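# Move the bottle-and-beaker tray onto the other bench

## Task

Transfer the tray holding bottles and beakers so it rests entirely on the other bench, with each bottle and beaker still upright in it at the end. Any bottle or beaker tipping to half-over or more, or reaching the floor, is a failure. The glass beakers break, which is also a failure, if dropped more than a few centimetres or struck hard. Finish by releasing the tray and moving the robot away; the result only counts if everything stays in place without the robot holding it. The robot must not fall or be left tilted.

## Robot and tools

ROBOT. A wheeled base that drives straight and turns in place but cannot move sideways. It has a lifting column carrying a head with two cameras and two six-joint arms (left and right), each ending in a two-finger gripper. Shoulder height S = 0.90 m + column_m. Folded, the robot is 0.73 m long, 0.62 m wide, and its front sits 0.40 m ahead of the column. Objects may occasionally get nudged by something outside your control.

FRAMES. Base frame: origin on the floor under the column between the drive wheels; x forward, y left, z up. left_hand and right_hand are reported in it, at the point where the fingers meet (tips 8 mm further). A hand's own z axis runs along the fingers and its y axis along the opening direction. Odometry frame = the base frame where the scene began. Headings are positive to the left, within -3.142 to 3.142.

execute_actions. Argument "actions": a list containing one action, or empty to just get state and images. Optional "cameras": list of names from cam_head_left, cam_head_right, cam_left_wrist, cam_right_wrist, nav_camera, all; omitted/null/["all"] gives every camera, [] gives none. An action may have:
- "base": exactly one of {"translate_m": d}, a relative straight drive in metres from where the base now stands, forward positive, -3 to 3; or {"rotate_rad": d}, a relative turn on the spot, counter-clockwise (left) positive, -3.2 to 3.2.
- "joints": one dictionary shared by both arms, keyed by joint name, each value an absolute target. column_m 0 to 0.8 m; head_tilt_rad -0.61 to 1.308 (positive tilts down); per arm (prefix left_ or right_): joint1_rad -2.879 to 2.879, joint2_rad 0 to 3.141, joint3_rad 0 to 3.019, joint4_rad -1.692 to 1.57, joint5_rad -1.57 to 1.57 (hand swings toward robot's right when positive), joint6_rad -2.094 to 2.094 (hand roll), gripper_m 0 to 0.093 m (fingertip gap).
- "speeds": caps for this action only: translate_m 0.05 to 0.8 m/s, rotate_rad 0.1 to 1 rad/s (defaults are the maxima). It does not slow the arms.
Base and joint motions begin together. Unknown keys or out-of-range values make the whole call rejected with no motion. A base move needing more than 8.667 s at its top speed is rejected. Joints you leave out may still be driving toward earlier targets.

wait: {"seconds": 0 to 10}; nothing new is commanded; returns state and images. zoom_image: {"camera": name, "region": [x0, y0, x1, y1]} in image pixels, origin top-left, at most 504 by 504, on that camera's latest full image. finished_scene: {"scene": current scene number}; final and irreversible, reports success.

ARM GEOMETRY. With joint1 at -1.57 (left) or 1.57 (right) and joints 5, 6 at 0, the arm lies in a forward vertical plane 0.23 m beside the column. Let a = j2 - 0.35, b = 1.05 + j2 - j3, c = b - j4 (c = 1.57 means fingers straight down). Hand is about 0.12 + 0.39 sin a + 0.38 cos b + 0.25 cos c ahead and S + 0.39 cos a - 0.38 sin b - 0.25 sin c up. Example: j2, j3, j4 = 0.93, 0.78, 0.14 gives 0.60 m ahead, 0.25 m under S. Real hands sit up to ~5 cm lower and nearer (about 12 cm with heavy or distant loads). Reach is about 1 m from the shoulder. For floor reach: extend fingers down 0.45-0.5 m ahead at column_m 0.3, then lower the column. Below 0.4 m height, the housing blocks hands closer than 0.45 m; moving arms with column_m under 0.3 risks hitting housing or floor.

LOADS. Fingers down, per arm: 3.2 kg near 0.4 m ahead, 0.3-0.7 m below S; 2 kg to 0.6 m ahead, 0.21-0.7 m below; 1 kg to 0.8 m ahead, 0.3-0.55 m below. A gripper holds roughly 2-6 kg. Overloaded or with flat fingers, the arm sags and reports time_out/off_target.

GRIPPING. Fingers are 7 cm long; the hand body is 10 cm wide and 7 cm thick. To grasp, command an opening smaller than the object; off_target is then expected. An opening that stays 0.002 m or more above target means something is held. Tiny moves (under ~0.03 rad, 0.08 for joints 2, 3) may not happen though reported done; approach contact in ~0.05 rad steps from your last target.

RESULT LINES. base_status/joint_status: done, off_target, contact_stop (column or base only), time_out, not_followed, limit_stop_at_motor_heat. "joint command not followed" means a self-collision check blocked an arm; back each moved joint off at least 0.05 rad, or move the other arm, or drive away from a blocking object. A blocked arm keeps pushing and heats up; send its current six readings as targets to relax it (a loaded arm sinks slightly). The column stops when a hand's load changes, e.g. on touchdown, and then refuses to go down until raised 0.2 m. motor_effort lists wheel motors; on_its_own reports uncommanded behaviour and held targets. turned_by_wheels vs turned_by_imu disagreeing (over ~4% and 0.05 rad) means slip or a collision. base_tilt is in degrees. A stalled base reports contact_stop: back off 0.05 m before turning. Pushing hard ~3 s cuts wheel power for 2 s. Watch motor temperatures: 85 °C warns, 100 °C drops the arm.

CAMERAS. Head cameras look ahead, tilted down by about head_tilt_rad. Wrist cameras look along the fingers, tilted 0.62 rad toward the hand's +x; closed fingertips are at picture centre. nav_camera is on the base front, 0.23 m up.

AVOID. Arms striking or pressing on each other, tipping or dropping any container, hard impacts on glass, the robot tipping, and leaving the tray supported by the robot.

Each tool is called after ">>>" in YAML: its name, and indented under it one key for each argument.

## Session

>>> execute_actions:
  actions: []

Scene clock: 0.00 s.
Joint torques (N m, as the arm reports them, + toward a larger angle): no reading
Motor temperatures (°C, as the motors report them): left_arm=[29 29 28 30 31 32] | right_arm=[30 31 29 29 30 30]
base_odometry: x=+0.000 y=+0.000 heading=+0.000 (m, m, rad; odometry frame)
turned_by_wheels: +0.000 (rad since the last result)
turned_by_imu: +0.000 (rad since the last result)
base_tilt: forward=-0.5 right=+0.0 (deg)
base_status: not commanded
joint_positions: column_m=+0.557 head_tilt_rad=+0.861 left_joint1_rad=-1.560 left_joint2_rad=+0.870 left_joint3_rad=+0.405 left_joint4_rad=-0.965 left_joint5_rad=+0.034 left_joint6_rad=-0.023 left_gripper_m=+0.095 right_joint1_rad=+1.580 right_joint2_rad=+0.850 right_joint3_rad=+0.391 right_joint4_rad=-0.969 right_joint5_rad=-0.016 right_joint6_rad=-0.106 right_gripper_m=+0.094
joint_status: not commanded
wheel_motors_off: 0
motor_effort: left_wheel=+2 right_wheel=+2 (%)
left_hand: x=+0.1457 y=+0.2208 z=+1.2592 quat_wxyz=(+0.437, +0.022, -0.899, +0.007) (m; base frame)
right_hand: x=+0.1412 y=-0.2209 z=+1.2629 quat_wxyz=(+0.436, +0.048, -0.898, -0.033) (m; base frame)
pictures: cam_head_left, cam_head_right, cam_left_wrist, cam_right_wrist, nav_camera
Images, in order (width x height): cam_head_left 504x504, cam_head_right 504x504, cam_left_wrist 504x504, cam_right_wrist 504x504, nav_camera 504x504.

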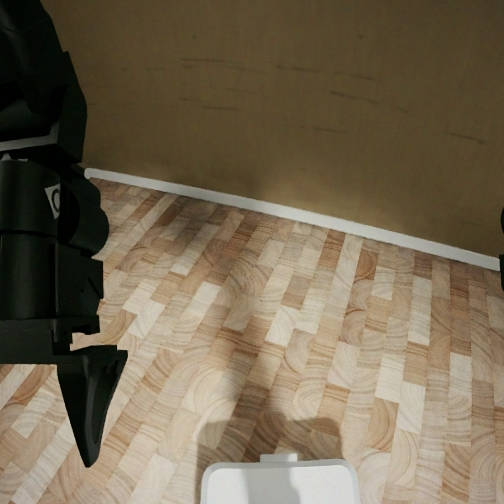

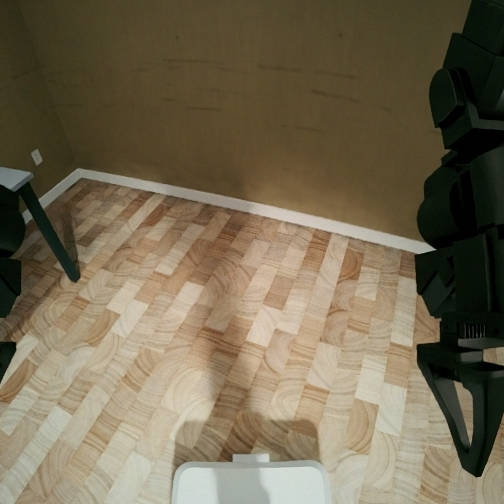

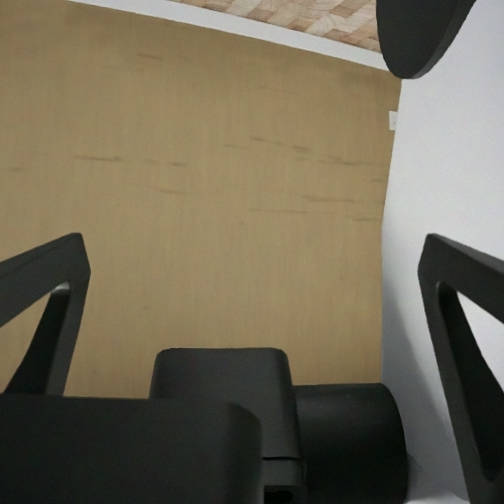

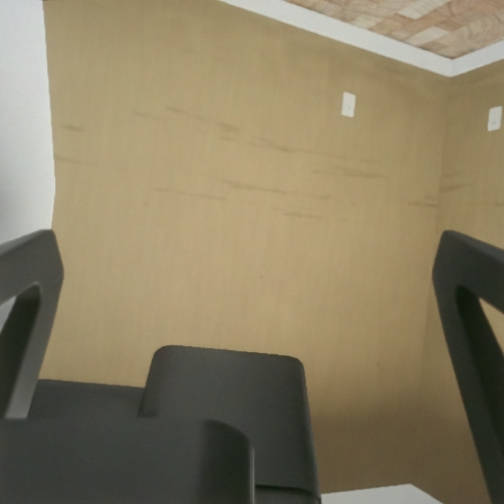

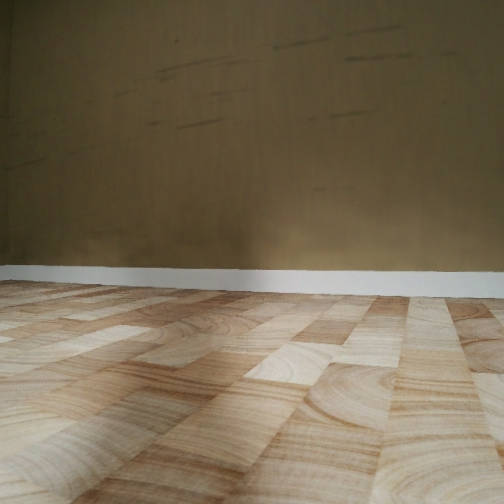

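>>> execute_actions:
  actions:
    - {"base":{"rotate_rad":1.3},"joints":{"head_tilt_rad":0.6}}
  cameras: ["cam_head_left","cam_head_right","nav_camera"]

>>> execute_actions:
  actions:
    - {"base":{"rotate_rad":3.14}}
  cameras: ["cam_head_left","cam_head_right","nav_camera"]

Scene clock: 8.93 s.
Joint torques (N m, as the arm reports them, + toward a larger angle): left_arm=[-1.39 -7.23 -0.62 -1.2   0.05  0.08] | right_arm=[-0.45 -5.61 -0.73 -1.14 -0.07  0.03]
Motor temperatures (°C, as the motors report them): left_arm=[29 29 28 30 31 32] | right_arm=[30 31 29 29 30 30]
base_odometry: x=+0.000 y=+0.000 heading=+1.299 (m, m, rad; odometry frame)
turned_by_wheels: +1.299 (rad since the last result)
turned_by_imu: +1.314 (rad since the last result)
base_tilt: forward=-0.5 right=+0.1 (deg)
base_status: done
joint_positions: column_m=+0.557 head_tilt_rad=+0.617 left_joint1_rad=-1.560 left_joint2_rad=+0.870 left_joint3_rad=+0.405 left_joint4_rad=-0.965 left_joint5_rad=+0.034 left_joint6_rad=-0.023 left_gripper_m=+0.095 right_joint1_rad=+1.580 right_joint2_rad=+0.850 right_joint3_rad=+0.391 right_joint4_rad=-0.969 right_joint5_rad=-0.016 right_joint6_rad=-0.106 right_gripper_m=+0.094
joint_status: all done
wheel_motors_off: 0
motor_effort: left_wheel=-8(45) right_wheel=+7(44) (%)
left_hand: x=+0.1457 y=+0.2208 z=+1.2592 quat_wxyz=(+0.437, +0.022, -0.899, +0.007) (m; base frame)
right_hand: x=+0.1412 y=-0.2209 z=+1.2629 quat_wxyz=(+0.436, +0.048, -0.898, -0.033) (m; base frame)
pictures: cam_head_left, cam_head_right, nav_camera
camera_calibration (this result's frames):
cam_head_left: T_world_to_cam=[[-0.00285559, -0.999643, -0.0265544, 0.0958325], [-0.511671, 0.0242757, -0.858839, 1.35104], [0.859177, 0.0111346, -0.511558, 0.66942], [0, 0, 0, 1]] pos_world=[0.116412, 0.0555471, 1.50532]
cam_head_right: T_world_to_cam=[[-0.0029346, -0.999889, -0.0145772, -0.0221883], [-0.517065, 0.0139946, -0.855832, 1.34791], [0.855941, 0.00502586, -0.517049, 0.674548], [0, 0, 0, 1]] pos_world=[0.119519, -0.0444395, 1.50204]
Images, in order (width x height): cam_head_left 504x504, cam_head_right 504x504, nav_camera 504x504.

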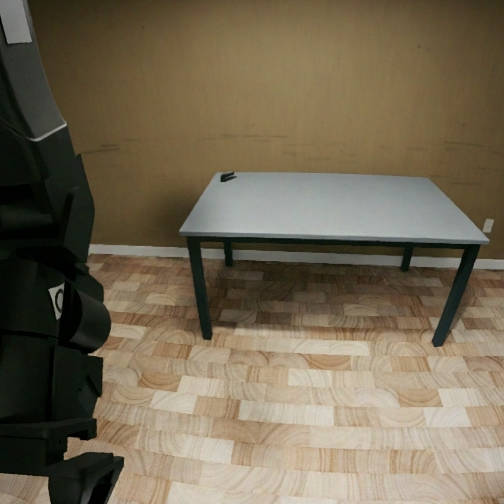

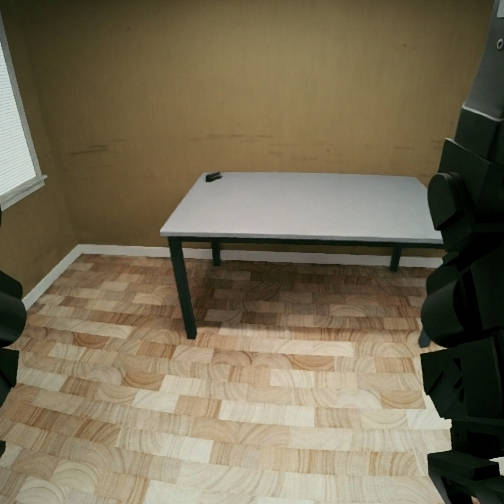

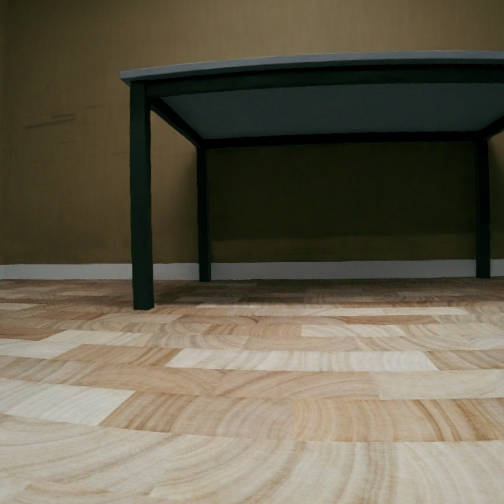

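Scene clock: 13.67 s.
Joint torques (N m, as the arm reports them, + toward a larger angle): left_arm=[-1.18 -7.38 -0.56 -1.22  0.02  0.06] | right_arm=[-0.16 -5.44 -0.73 -1.03 -0.05  0.04]
Motor temperatures (°C, as the motors report them): left_arm=[29 29 28 30 31 32] | right_arm=[30 31 29 29 30 30]
base_odometry: x=+0.000 y=+0.000 heading=-1.846 (m, m, rad; odometry frame)
turned_by_wheels: +3.139 (rad since the last result)
turned_by_imu: +3.183 (rad since the last result)
base_tilt: forward=-0.6 right=+0.1 (deg)
base_status: done
joint_positions: column_m=+0.557 head_tilt_rad=+0.617 left_joint1_rad=-1.560 left_joint2_rad=+0.870 left_joint3_rad=+0.405 left_joint4_rad=-0.965 left_joint5_rad=+0.034 left_joint6_rad=-0.023 left_gripper_m=+0.095 right_joint1_rad=+1.580 right_joint2_rad=+0.850 right_joint3_rad=+0.391 right_joint4_rad=-0.969 right_joint5_rad=-0.016 right_joint6_rad=-0.106 right_gripper_m=+0.094
joint_status: not commanded
wheel_motors_off: 0
motor_effort: left_wheel=-8(30) right_wheel=+8(31) (%)
left_hand: x=+0.1457 y=+0.2208 z=+1.2592 quat_wxyz=(+0.437, +0.022, -0.899, +0.007) (m; base frame)
right_hand: x=+0.1412 y=-0.2209 z=+1.2629 quat_wxyz=(+0.436, +0.048, -0.898, -0.033) (m; base frame)
pictures: cam_head_left, cam_head_right, nav_camera
camera_calibration (this result's frames):
cam_head_left: T_world_to_cam=[[-0.00285514, -0.999643, -0.0265545, 0.0958325], [-0.511657, 0.0242757, -0.858847, 1.35105], [0.859185, 0.0111346, -0.511543, 0.669397], [0, 0, 0, 1]] pos_world=[0.116412, 0.0555471, 1.50532]
cam_head_right: T_world_to_cam=[[-0.00293435, -0.999889, -0.0145773, -0.0221883], [-0.517051, 0.0139946, -0.85584, 1.34792], [0.85595, 0.00502586, -0.517035, 0.674525], [0, 0, 0, 1]] pos_world=[0.11952, -0.0444395, 1.50204]
Images, in order (width x height): cam_head_left 504x504, cam_head_right 504x504, nav_camera 504x504.

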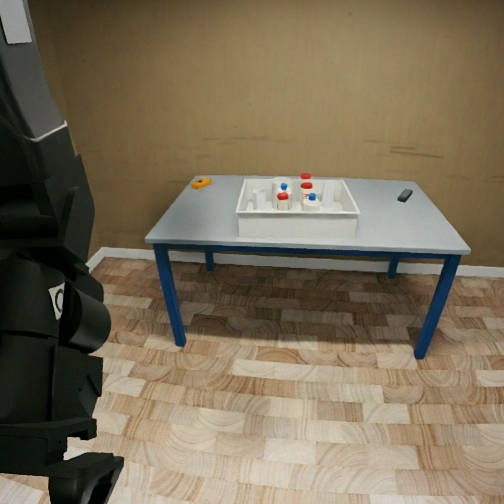

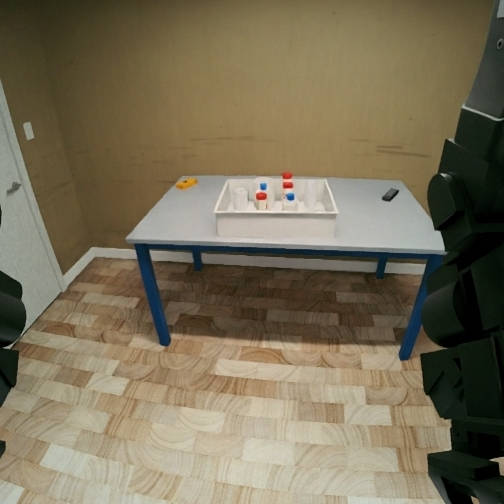

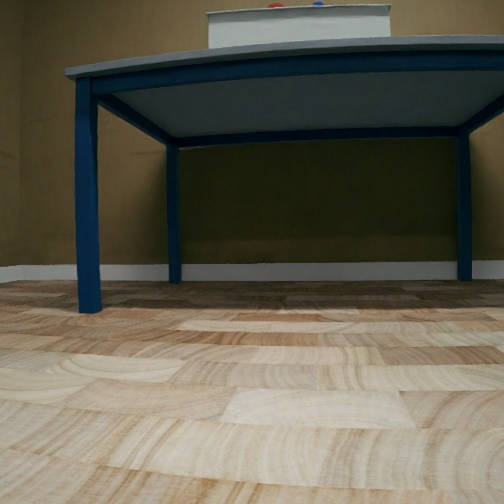

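>>> execute_actions:
  actions:
    - {"base":{"rotate_rad":-0.09},"joints":{"head_tilt_rad":0.9,"column_m":0.65,"left_joint1_rad":-1.5,"left_joint2_rad":1.25,"left_joint3_rad":1.1,"left_joint4_rad":-0.37,"right_joint1_rad":1.5,"right_joint2_rad":1.25,"right_joint3_rad":1.1,"right_joint4_rad":-0.37,"right_joint6_rad":0}}
  cameras: []

>>> execute_actions:
  actions:
    - {"base":{"translate_m":0.8}}

Scene clock: 28.17 s.
Joint torques (N m, as the arm reports them, + toward a larger angle): left_arm=[ -0.77 -16.81   3.16   0.16   0.01   0.04] | right_arm=[ -1.56 -15.03   3.4    0.48   0.03   0.12]
Motor temperatures (°C, as the motors report them): left_arm=[29 29 28 30 31 32] | right_arm=[30 31 29 29 30 30]
base_odometry: x=+0.000 y=+0.000 heading=-1.933 (m, m, rad; odometry frame)
turned_by_wheels: -0.087 (rad since the last result)
turned_by_imu: -0.089 (rad since the last result)
base_tilt: forward=-0.5 right=+0.2 (deg)
base_status: done
joint_positions: column_m=+0.650 head_tilt_rad=+0.901 left_joint1_rad=-1.499 left_joint2_rad=+1.249 left_joint3_rad=+1.101 left_joint4_rad=-0.374 left_joint5_rad=+0.034 left_joint6_rad=-0.023 left_gripper_m=+0.095 right_joint1_rad=+1.506 right_joint2_rad=+1.252 right_joint3_rad=+1.103 right_joint4_rad=-0.367 right_joint5_rad=-0.016 right_joint6_rad=-0.007 right_gripper_m=+0.094
joint_status: all done
wheel_motors_off: 0
motor_effort: left_wheel=+8(22) right_wheel=-9(18) (%)
left_hand: x=+0.5657 y=+0.2586 z=+1.1901 quat_wxyz=(-0.001, +0.030, -0.999, -0.014) (m; base frame)
right_hand: x=+0.5676 y=-0.2588 z=+1.1891 quat_wxyz=(-0.004, -0.012, -1.000, +0.020) (m; base frame)
pictures: none
No camera images: the call's "cameras" was empty. Leave "cameras" out to get every camera's image.

Scene clock: 31.43 s.
Joint torques (N m, as the arm reports them, + toward a larger angle): left_arm=[ -0.55 -16.39   3.15   0.35   0.01   0.03] | right_arm=[ -1.61 -15.21   3.47   0.45  -0.01   0.13]
Motor temperatures (°C, as the motors report them): left_arm=[29 30 29 30 31 32] | right_arm=[30 31 29 29 30 30]
base_odometry: x=-0.283 y=-0.748 heading=-1.932 (m, m, rad; odometry frame)
turned_by_wheels: +0.001 (rad since the last result)
turned_by_imu: +0.000 (rad since the last result)
base_tilt: forward=-0.4 right=-0.1 (deg)
base_status: done
joint_positions: column_m=+0.650 head_tilt_rad=+0.901 left_joint1_rad=-1.499 left_joint2_rad=+1.249 left_joint3_rad=+1.101 left_joint4_rad=-0.374 left_joint5_rad=+0.034 left_joint6_rad=-0.023 left_gripper_m=+0.095 right_joint1_rad=+1.506 right_joint2_rad=+1.252 right_joint3_rad=+1.103 right_joint4_rad=-0.367 right_joint5_rad=-0.016 right_joint6_rad=-0.007 right_gripper_m=+0.094
joint_status: not commanded
wheel_motors_off: 0
motor_effort: left_wheel=+2(66) right_wheel=-2(50) (%)
left_hand: x=+0.5657 y=+0.2586 z=+1.1901 quat_wxyz=(-0.001, +0.030, -0.999, -0.014) (m; base frame)
right_hand: x=+0.5680 y=-0.2588 z=+1.1892 quat_wxyz=(-0.004, -0.012, -1.000, +0.020) (m; base frame)
pictures: cam_head_left, cam_head_right, cam_left_wrist, cam_right_wrist, nav_camera
camera_calibration (this result's frames):
cam_head_left: T_world_to_cam=[[-0.0101809, -0.999643, -0.0246909, 0.0956253], [-0.731799, 0.0242757, -0.681088, 1.15132], [0.681445, 0.0111346, -0.731785, 1.08626], [0, 0, 0, 1]] pos_world=[0.103283, 0.0555471, 1.58142]
cam_head_right: T_world_to_cam=[[-0.00690116, -0.999889, -0.0131713, -0.0229313], [-0.736135, 0.0139946, -0.676691, 1.14558], [0.6768, 0.00502586, -0.73615, 1.09012], [0, 0, 0, 1]] pos_world=[0.105347, -0.0444395, 1.57739]
cam_left_wrist: T_world_to_cam=[[0.0853942, -0.996113, -0.0215981, 0.232208], [-0.810081, -0.0820339, 0.58055, -0.204443], [-0.580065, -0.0320794, -0.813938, 1.42806], [0, 0, 0, 1]] pos_world=[0.642926, 0.260346, 1.28606]
cam_right_wrist: T_world_to_cam=[[-0.0350148, -0.998903, 0.0310842, -0.272093], [-0.827279, 0.046421, 0.559871, -0.179238], [-0.5607, -0.00611148, -0.827997, 1.42376], [0, 0, 0, 1]] pos_world=[0.640498, -0.254773, 1.28768]
Images, in order (width x height): cam_head_left 504x504, cam_head_right 504x504, cam_left_wrist 504x504, cam_right_wrist 504x504, nav_camera 504x504.

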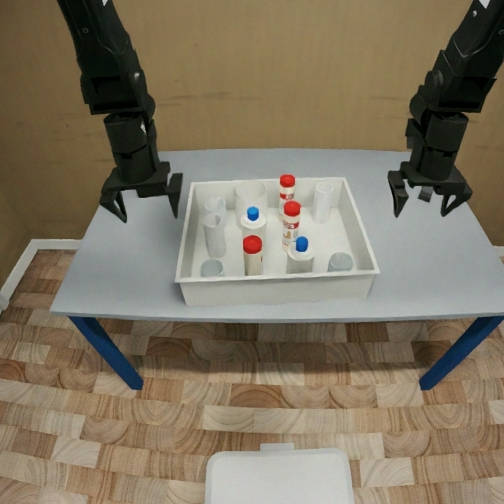

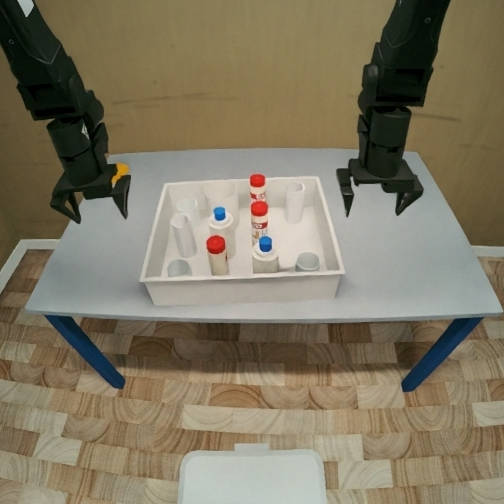

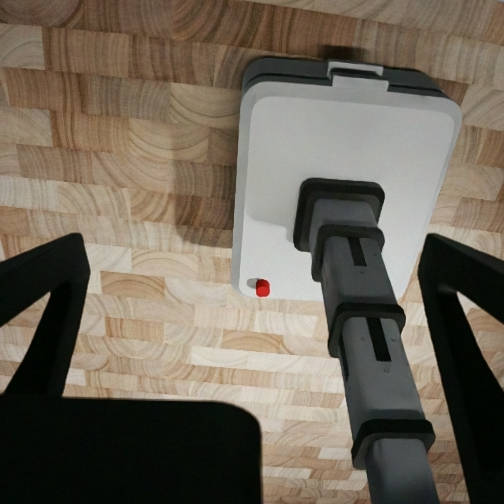

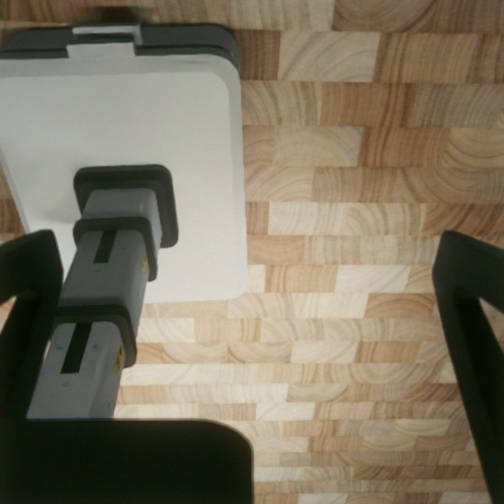

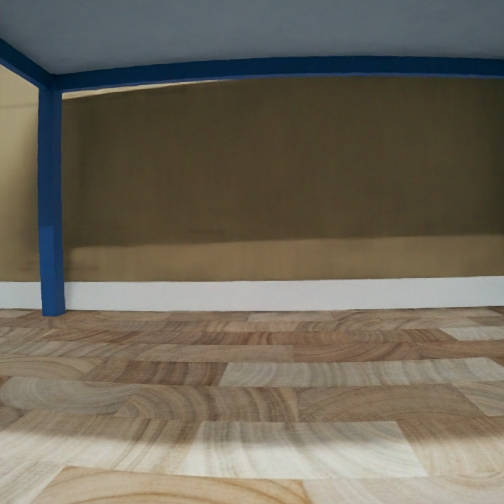

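>>> execute_actions:
  actions:
    - {"base":{"translate_m":0.29},"joints":{"head_tilt_rad":1.15,"column_m":0.5,"left_joint1_rad":-1.46,"right_joint1_rad":1.47,"left_gripper_m":0.06,"right_gripper_m":0.06}}

Scene clock: 39.37 s.
Joint torques (N m, as the arm reports them, + toward a larger angle): left_arm=[ -0.67 -15.56   3.02   0.17  -0.03   0.05] | right_arm=[ -2.28 -14.98   3.47   0.52   0.01   0.13]
Motor temperatures (°C, as the motors report them): left_arm=[29 30 29 30 31 32] | right_arm=[30 31 29 29 30 30]
base_odometry: x=-0.385 y=-1.019 heading=-1.930 (m, m, rad; odometry frame)
turned_by_wheels: +0.001 (rad since the last result)
turned_by_imu: +0.001 (rad since the last result)
base_tilt: forward=-0.5 right=+0.2 (deg)
base_status: done
joint_positions: column_m=+0.500 head_tilt_rad=+1.149 left_joint1_rad=-1.459 left_joint2_rad=+1.249 left_joint3_rad=+1.100 left_joint4_rad=-0.374 left_joint5_rad=+0.034 left_joint6_rad=-0.023 left_gripper_m=+0.060 right_joint1_rad=+1.478 right_joint2_rad=+1.252 right_joint3_rad=+1.103 right_joint4_rad=-0.367 right_joint5_rad=-0.016 right_joint6_rad=-0.007 right_gripper_m=+0.060
joint_status: all done
wheel_motors_off: 0
motor_effort: left_wheel=+2(38) right_wheel=-2(38) (%)
left_hand: x=+0.5646 y=+0.2808 z=+1.0418 quat_wxyz=(-0.001, +0.040, -0.999, -0.031) (m; base frame)
right_hand: x=+0.5674 y=-0.2748 z=+1.0404 quat_wxyz=(-0.004, -0.019, -0.999, +0.033) (m; base frame)
pictures: cam_head_left, cam_head_right, cam_left_wrist, cam_right_wrist, nav_camera
camera_calibration (this result's frames):
cam_head_left: T_world_to_cam=[[-0.015913, -0.999643, -0.0214492, 0.0873956], [-0.876207, 0.0242757, -0.481324, 0.759639], [0.481673, 0.0111346, -0.87628, 1.20135], [0, 0, 0, 1]] pos_world=[0.0883345, 0.0555471, 1.42023]
cam_head_right: T_world_to_cam=[[-0.00991421, -0.999889, -0.0110823, -0.0278583], [-0.879335, 0.0139946, -0.475999, 0.753121], [0.476101, 0.00502586, -0.879376, 1.20272], [0, 0, 0, 1]] pos_world=[0.0893515, -0.0444395, 1.41582]
cam_left_wrist: T_world_to_cam=[[0.105329, -0.992853, -0.0561188, 0.275051], [-0.807852, -0.118338, 0.577384, -0.105192], [-0.579898, -0.0154797, -0.814542, 1.30328], [0, 0, 0, 1]] pos_world=[0.641821, 0.280811, 1.13775]
cam_right_wrist: T_world_to_cam=[[-0.0493029, -0.997223, 0.0558165, -0.300592], [-0.826216, 0.0721207, 0.558717, -0.0881166], [-0.561191, -0.0185701, -0.827478, 1.29641], [0, 0, 0, 1]] pos_world=[0.639911, -0.269328, 1.13876]
Images, in order (width x height): cam_head_left 504x504, cam_head_right 504x504, cam_left_wrist 504x504, cam_right_wrist 504x504, nav_camera 504x504.

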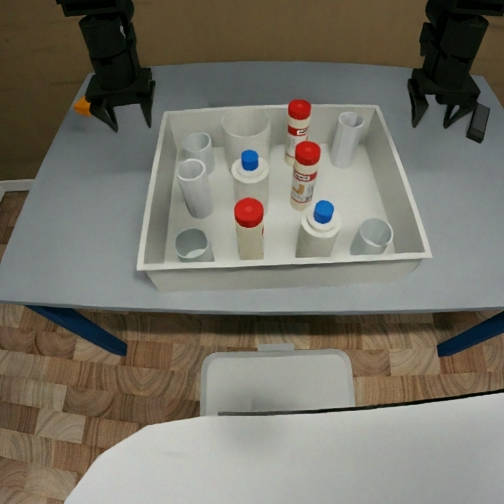

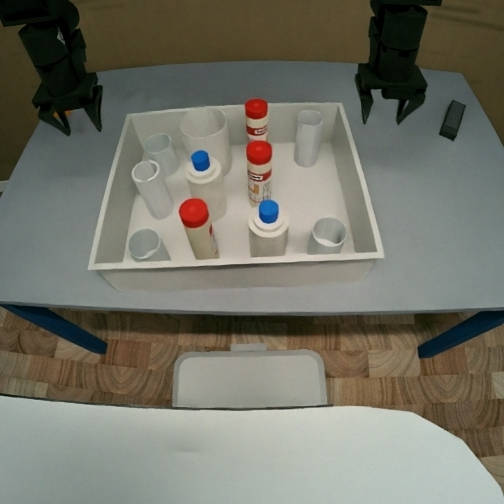

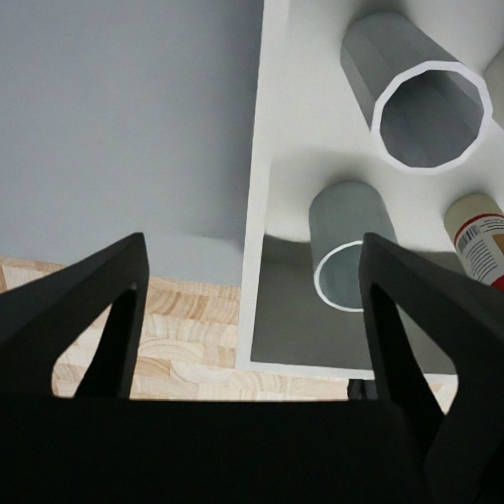

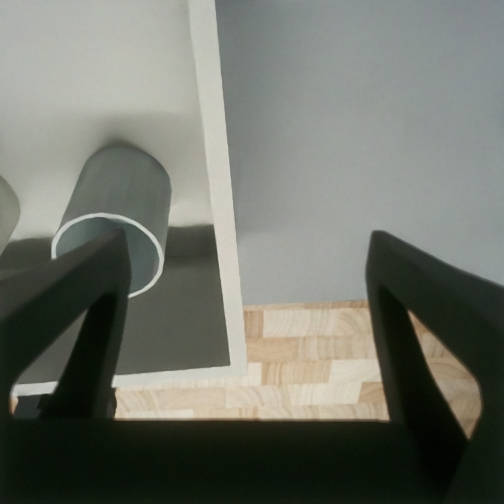

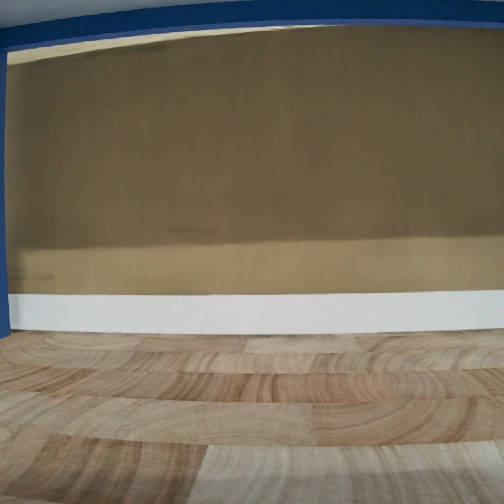

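>>> execute_actions:
  actions:
    - {"joints":{"column_m":0.4}}
  cameras: ["cam_head_left","cam_head_right","cam_left_wrist","cam_right_wrist"]

Scene clock: 45.27 s.
Joint torques (N m, as the arm reports them, + toward a larger angle): left_arm=[ -0.63 -15.79   2.94   0.25  -0.01   0.04] | right_arm=[ -2.13 -15.12   3.43   0.5    0.03   0.11]
Motor temperatures (°C, as the motors report them): left_arm=[29 30 29 30 31 32] | right_arm=[30 32 29 29 30 30]
base_odometry: x=-0.385 y=-1.019 heading=-1.930 (m, m, rad; odometry frame)
turned_by_wheels: +0.000 (rad since the last result)
turned_by_imu: +0.000 (rad since the last result)
base_tilt: forward=-0.5 right=+0.1 (deg)
base_status: not commanded
joint_positions: column_m=+0.400 head_tilt_rad=+1.149 left_joint1_rad=-1.459 left_joint2_rad=+1.249 left_joint3_rad=+1.100 left_joint4_rad=-0.374 left_joint5_rad=+0.034 left_joint6_rad=-0.023 left_gripper_m=+0.060 right_joint1_rad=+1.478 right_joint2_rad=+1.252 right_joint3_rad=+1.103 right_joint4_rad=-0.367 right_joint5_rad=-0.016 right_joint6_rad=-0.007 right_gripper_m=+0.060
joint_status: all done
wheel_motors_off: 0
motor_effort: left_wheel=+2(2) right_wheel=-1(2) (%)
left_hand: x=+0.5646 y=+0.2808 z=+0.9418 quat_wxyz=(-0.001, +0.040, -0.999, -0.031) (m; base frame)
right_hand: x=+0.5674 y=-0.2748 z=+0.9404 quat_wxyz=(-0.004, -0.019, -0.999, +0.033) (m; base frame)
pictures: cam_head_left, cam_head_right, cam_left_wrist, cam_right_wrist
camera_calibration (this result's frames):
cam_head_left: T_world_to_cam=[[-0.015913, -0.999643, -0.0214492, 0.08525], [-0.876207, 0.0242757, -0.481324, 0.71149], [0.481673, 0.0111346, -0.87628, 1.11369], [0, 0, 0, 1]] pos_world=[0.0883345, 0.0555471, 1.32019]
cam_head_right: T_world_to_cam=[[-0.00991421, -0.999889, -0.0110823, -0.0289669], [-0.879335, 0.0139946, -0.475999, 0.705505], [0.476101, 0.00502586, -0.879376, 1.11475], [0, 0, 0, 1]] pos_world=[0.0893515, -0.0444395, 1.31579]
cam_left_wrist: T_world_to_cam=[[0.105329, -0.992853, -0.0561188, 0.269437], [-0.807852, -0.118338, 0.577384, -0.0474335], [-0.579898, -0.0154797, -0.814542, 1.2218], [0, 0, 0, 1]] pos_world=[0.641821, 0.280811, 1.03772]
cam_right_wrist: T_world_to_cam=[[-0.0493029, -0.997223, 0.0558165, -0.295009], [-0.826216, 0.0721207, 0.558717, -0.0322255], [-0.561191, -0.0185701, -0.827478, 1.21363], [0, 0, 0, 1]] pos_world=[0.639911, -0.269328, 1.03873]
Images, in order (width x height): cam_head_left 504x504, cam_head_right 504x504, cam_left_wrist 504x504, cam_right_wrist 504x504.

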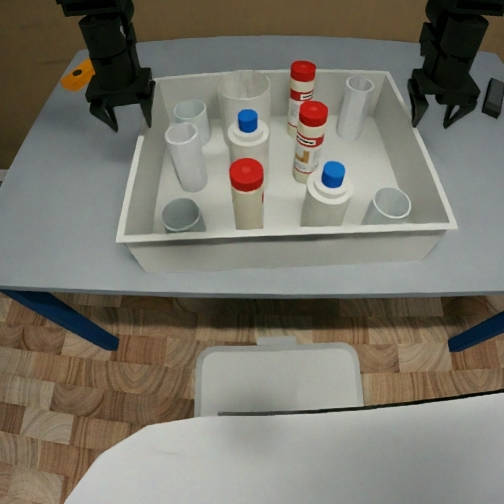

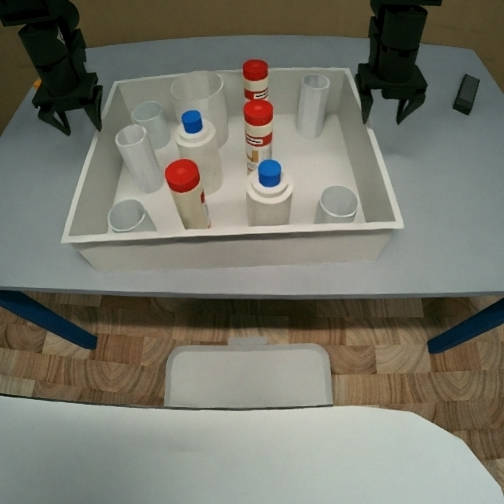

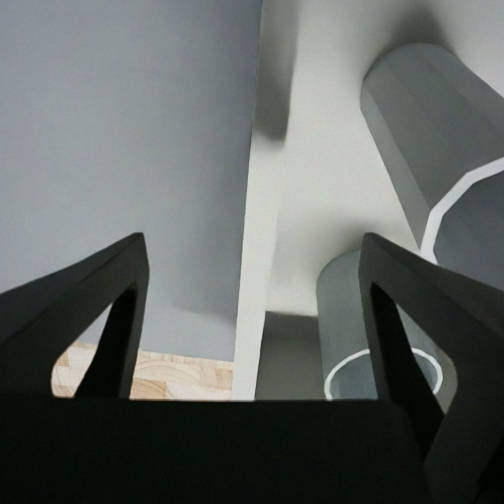

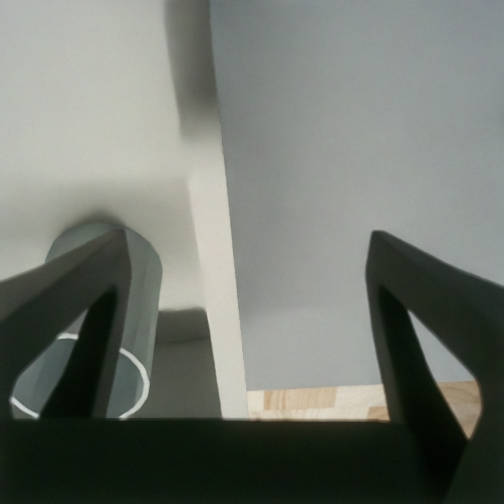

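>>> execute_actions:
  actions:
    - {"joints":{"column_m":0.33,"left_gripper_m":0.045,"right_joint1_rad":1.5}}
  cameras: ["cam_head_left","cam_head_right","cam_left_wrist","cam_right_wrist"]

Scene clock: 53.00 s.
Joint torques (N m, as the arm reports them, + toward a larger angle): left_arm=[ -0.62 -15.67   3.09   0.18  -0.02   0.05] | right_arm=[ -0.54 -14.81   3.5    0.54   0.03   0.13]
Motor temperatures (°C, as the motors report them): left_arm=[29 30 29 30 31 32] | right_arm=[30 32 29 29 30 30]
base_odometry: x=-0.385 y=-1.019 heading=-1.930 (m, m, rad; odometry frame)
turned_by_wheels: +0.000 (rad since the last result)
turned_by_imu: +0.000 (rad since the last result)
base_tilt: forward=-0.5 right=+0.1 (deg)
base_status: not commanded
joint_positions: column_m=+0.330 head_tilt_rad=+1.149 left_joint1_rad=-1.459 left_joint2_rad=+1.249 left_joint3_rad=+1.100 left_joint4_rad=-0.374 left_joint5_rad=+0.034 left_joint6_rad=-0.023 left_gripper_m=+0.045 right_joint1_rad=+1.488 right_joint2_rad=+1.252 right_joint3_rad=+1.103 right_joint4_rad=-0.367 right_joint5_rad=-0.016 right_joint6_rad=-0.007 right_gripper_m=+0.060
joint_status: all done
wheel_motors_off: 0
motor_effort: left_wheel=+2(2) right_wheel=-1(3) (%)
left_hand: x=+0.5646 y=+0.2808 z=+0.8718 quat_wxyz=(-0.001, +0.040, -0.999, -0.031) (m; base frame)
right_hand: x=+0.5676 y=-0.2693 z=+0.8700 quat_wxyz=(-0.004, -0.017, -0.999, +0.028) (m; base frame)
pictures: cam_head_left, cam_head_right, cam_left_wrist, cam_right_wrist
camera_calibration (this result's frames):
cam_head_left: T_world_to_cam=[[-0.015913, -0.999643, -0.0214492, 0.0837492], [-0.876207, 0.0242757, -0.481324, 0.677814], [0.481673, 0.0111346, -0.87628, 1.05238], [0, 0, 0, 1]] pos_world=[0.0883345, 0.0555471, 1.25023]
cam_head_right: T_world_to_cam=[[-0.00991421, -0.999889, -0.0110823, -0.0297422], [-0.879335, 0.0139946, -0.475999, 0.672201], [0.476101, 0.00502586, -0.879376, 1.05323], [0, 0, 0, 1]] pos_world=[0.0893515, -0.0444395, 1.24582]
cam_left_wrist: T_world_to_cam=[[0.105329, -0.992853, -0.0561188, 0.265511], [-0.807852, -0.118338, 0.577384, -0.00703607], [-0.579898, -0.0154797, -0.814542, 1.16481], [0, 0, 0, 1]] pos_world=[0.641821, 0.280811, 0.967749]
cam_right_wrist: T_world_to_cam=[[-0.0443557, -0.997898, 0.0472478, -0.281092], [-0.826552, 0.0632209, 0.559299, 0.00417403], [-0.56111, -0.0142446, -0.827619, 1.15688], [0, 0, 0, 1]] pos_world=[0.640119, -0.264286, 0.968401]
Images, in order (width x height): cam_head_left 504x504, cam_head_right 504x504, cam_left_wrist 504x504, cam_right_wrist 504x504.

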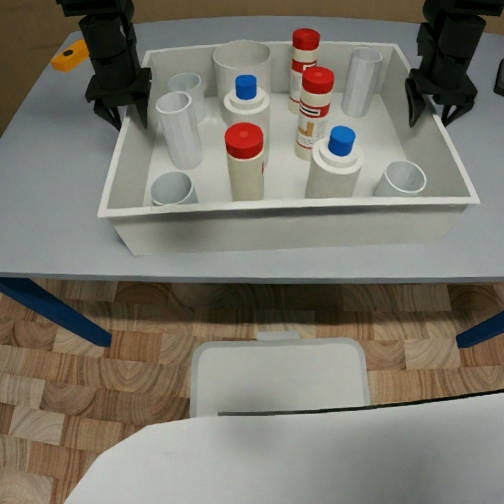

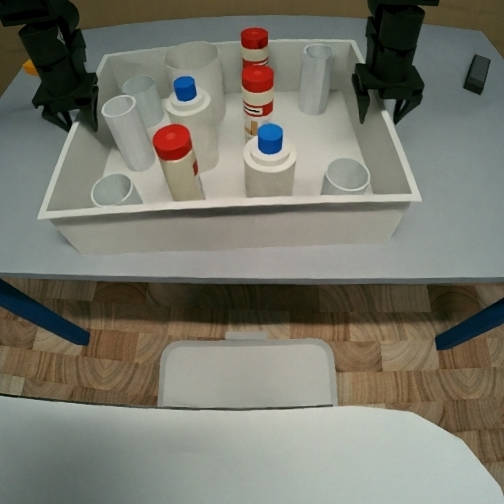

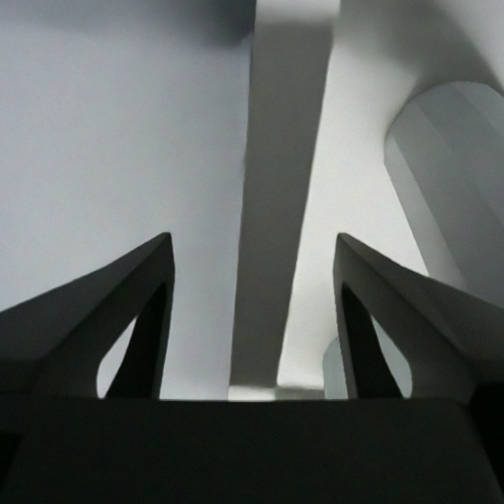

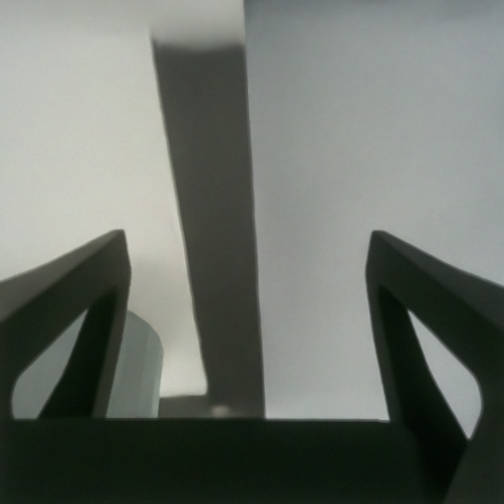

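Tips slightly inserted; beaker appears clear.

>>> execute_actions:
  actions:
    - {"joints":{"column_m":0.3}}
  cameras: ["cam_head_left"]

>>> execute_actions:
  actions:
    - {"joints":{"left_gripper_m":0,"right_gripper_m":0}}
  cameras: ["cam_head_left"]

>>> execute_actions:
  actions:
    - {"joints":{"column_m":0.36}}

Scene clock: 68.43 s.
Joint torques (N m, as the arm reports them, + toward a larger angle): left_arm=[ -0.34 -15.61   3.01   0.21   0.01   0.05] | right_arm=[ -0.44 -15.07   3.45   0.6    0.     0.1 ]
Motor temperatures (°C, as the motors report them): left_arm=[29 30 29 30 31 32] | right_arm=[30 32 29 29 30 30]
base_odometry: x=-0.385 y=-1.019 heading=-1.930 (m, m, rad; odometry frame)
turned_by_wheels: +0.000 (rad since the last result)
turned_by_imu: +0.000 (rad since the last result)
base_tilt: forward=-0.6 right=+0.1 (deg)
base_status: not commanded
joint_positions: column_m=+0.300 head_tilt_rad=+1.149 left_joint1_rad=-1.459 left_joint2_rad=+1.249 left_joint3_rad=+1.100 left_joint4_rad=-0.374 left_joint5_rad=+0.034 left_joint6_rad=-0.023 left_gripper_m=+0.045 right_joint1_rad=+1.488 right_joint2_rad=+1.252 right_joint3_rad=+1.103 right_joint4_rad=-0.367 right_joint5_rad=-0.016 right_joint6_rad=-0.007 right_gripper_m=+0.060
joint_status: all done
wheel_motors_off: 0
motor_effort: left_wheel=+2(2) right_wheel=-3(2) (%)
left_hand: x=+0.5646 y=+0.2808 z=+0.8418 quat_wxyz=(-0.001, +0.040, -0.999, -0.031) (m; base frame)
right_hand: x=+0.5676 y=-0.2693 z=+0.8400 quat_wxyz=(-0.004, -0.017, -0.999, +0.028) (m; base frame)
pictures: cam_head_left
camera_calibration (this result's frames):
cam_head_left: T_world_to_cam=[[-0.015913, -0.999643, -0.0214492, 0.0831051], [-0.876207, 0.0242757, -0.481324, 0.66336], [0.481673, 0.0111346, -0.87628, 1.02607], [0, 0, 0, 1]] pos_world=[0.0883345, 0.0555471, 1.22019]
Images, in order (width x height): cam_head_left 504x504.

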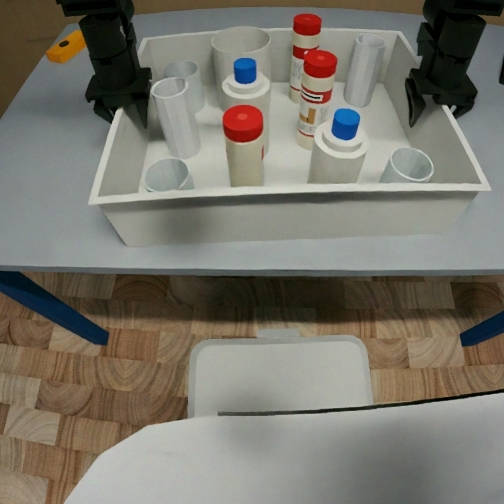

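Scene clock: 69.17 s.
Joint torques (N m, as the arm reports them, + toward a larger angle): left_arm=[ -0.88 -16.15   3.01   0.15  -1.16  -0.58] | right_arm=[ -0.14 -14.98   3.57   0.5    1.54   0.8 ]
Motor temperatures (°C, as the motors report them): left_arm=[29 30 29 30 31 32] | right_arm=[30 32 29 29 30 30]
base_odometry: x=-0.385 y=-1.019 heading=-1.930 (m, m, rad; odometry frame)
turned_by_wheels: +0.000 (rad since the last result)
turned_by_imu: +0.000 (rad since the last result)
base_tilt: forward=-0.5 right=+0.1 (deg)
base_status: not commanded
joint_positions: column_m=+0.300 head_tilt_rad=+1.149 left_joint1_rad=-1.456 left_joint2_rad=+1.249 left_joint3_rad=+1.100 left_joint4_rad=-0.372 left_joint5_rad=+0.069 left_joint6_rad=+0.037 left_gripper_m=+0.009 right_joint1_rad=+1.484 right_joint2_rad=+1.252 right_joint3_rad=+1.103 right_joint4_rad=-0.366 right_joint5_rad=-0.052 right_joint6_rad=-0.066 right_gripper_m=+0.009
joint_status: left_gripper_m off_target (ended at +0.009, target +0.000); right_gripper_m off_target (ended at +0.009, target +0.000)
wheel_motors_off: 0
motor_effort: left_wheel=+1(4) right_wheel=+0(5) (%)
left_hand: x=+0.5653 y=+0.2766 z=+0.8415 quat_wxyz=(-0.002, +0.010, -1.000, -0.015) (m; base frame)
right_hand: x=+0.5682 y=-0.2650 z=+0.8399 quat_wxyz=(-0.005, +0.012, -1.000, +0.012) (m; base frame)
pictures: cam_head_left
camera_calibration (this result's frames):
cam_head_left: T_world_to_cam=[[-0.015913, -0.999643, -0.0214492, 0.0831051], [-0.876207, 0.0242757, -0.481324, 0.66336], [0.481673, 0.0111346, -0.87628, 1.02607], [0, 0, 0, 1]] pos_world=[0.0883345, 0.0555471, 1.2202]
Images, in order (width x height): cam_head_left 504x504.

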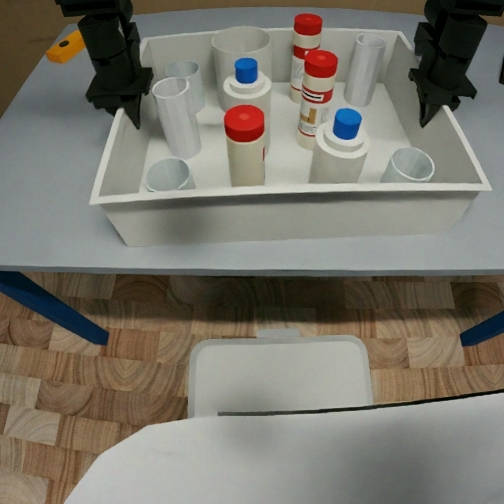

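Scene clock: 70.53 s.
Joint torques (N m, as the arm reports them, + toward a larger angle): left_arm=[ -0.48 -20.82   2.8   -0.59  -1.4   -0.65] | right_arm=[ -0.11 -19.25   3.33   0.08   1.89   0.87]
Motor temperatures (°C, as the motors report them): left_arm=[29 31 29 30 31 32] | right_arm=[30 32 29 29 30 30]
base_odometry: x=-0.385 y=-1.019 heading=-1.930 (m, m, rad; odometry frame)
turned_by_wheels: +0.000 (rad since the last result)
turned_by_imu: +0.000 (rad since the last result)
base_tilt: forward=-0.5 right=+0.2 (deg)
base_status: not commanded
joint_positions: column_m=+0.360 head_tilt_rad=+1.149 left_joint1_rad=-1.455 left_joint2_rad=+1.327 left_joint3_rad=+1.094 left_joint4_rad=-0.350 left_joint5_rad=+0.076 left_joint6_rad=+0.042 left_gripper_m=+0.008 right_joint1_rad=+1.484 right_joint2_rad=+1.316 right_joint3_rad=+1.095 right_joint4_rad=-0.359 right_joint5_rad=-0.059 right_joint6_rad=-0.074 right_gripper_m=+0.007
joint_status: all done
wheel_motors_off: 0
motor_effort: left_wheel=+2(2) right_wheel=-2(2) (%)
left_hand: x=+0.5371 y=+0.2776 z=+0.8671 quat_wxyz=(+0.029, +0.010, -0.999, -0.010) (m; base frame)
right_hand: x=+0.5410 y=-0.2646 z=+0.8712 quat_wxyz=(+0.027, +0.013, -1.000, +0.006) (m; base frame)
pictures: cam_head_left, cam_head_right, cam_left_wrist, cam_right_wrist, nav_camera
camera_calibration (this result's frames):
cam_head_left: T_world_to_cam=[[-0.015913, -0.999643, -0.0214492, 0.084388], [-0.876207, 0.0242757, -0.481324, 0.692147], [0.481673, 0.0111346, -0.87628, 1.07848], [0, 0, 0, 1]] pos_world=[0.0883345, 0.0555471, 1.28]
cam_head_right: T_world_to_cam=[[-0.00991421, -0.999889, -0.0110823, -0.0294122], [-0.879335, 0.0139946, -0.475999, 0.686376], [0.476101, 0.00502586, -0.879376, 1.07942], [0, 0, 0, 1]] pos_world=[0.0893515, -0.0444395, 1.2756]
cam_left_wrist: T_world_to_cam=[[0.0467442, -0.998763, -0.0169651, 0.26408], [-0.77604, -0.0470033, 0.62893, -0.108503], [-0.628949, -0.0162332, -0.777277, 1.13923], [0, 0, 0, 1]] pos_world=[0.61997, 0.277147, 0.958217]
cam_right_wrist: T_world_to_cam=[[0.0162378, -0.999863, 0.00307448, -0.272518], [-0.791143, -0.0109678, 0.611533, -0.103019], [-0.611416, -0.0123623, -0.791213, 1.13902], [0, 0, 0, 1]] pos_world=[0.619335, -0.259529, 0.965042]
Images, in order (width x height): cam_head_left 504x504, cam_head_right 504x504, cam_left_wrist 504x504, cam_right_wrist 504x504, nav_camera 504x504.

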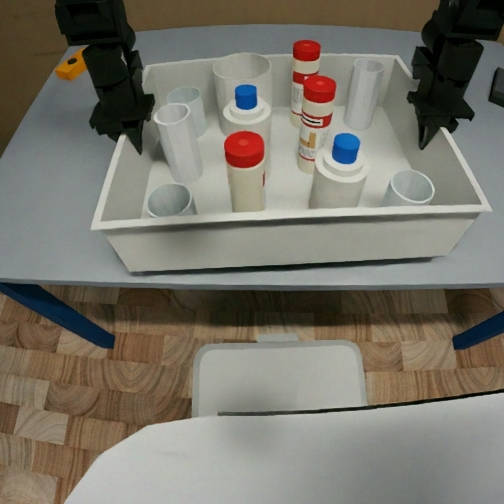

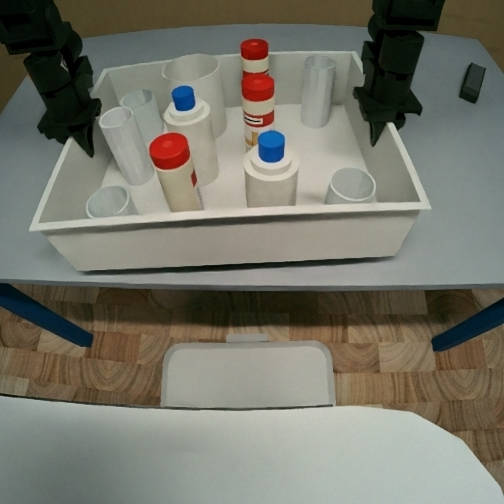

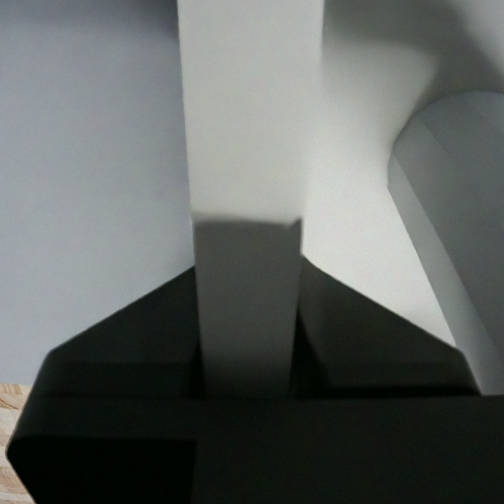

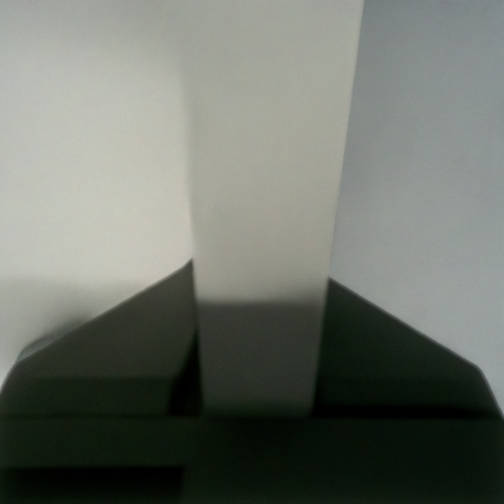

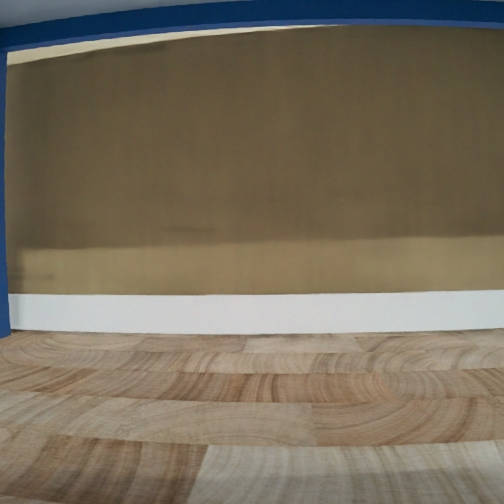

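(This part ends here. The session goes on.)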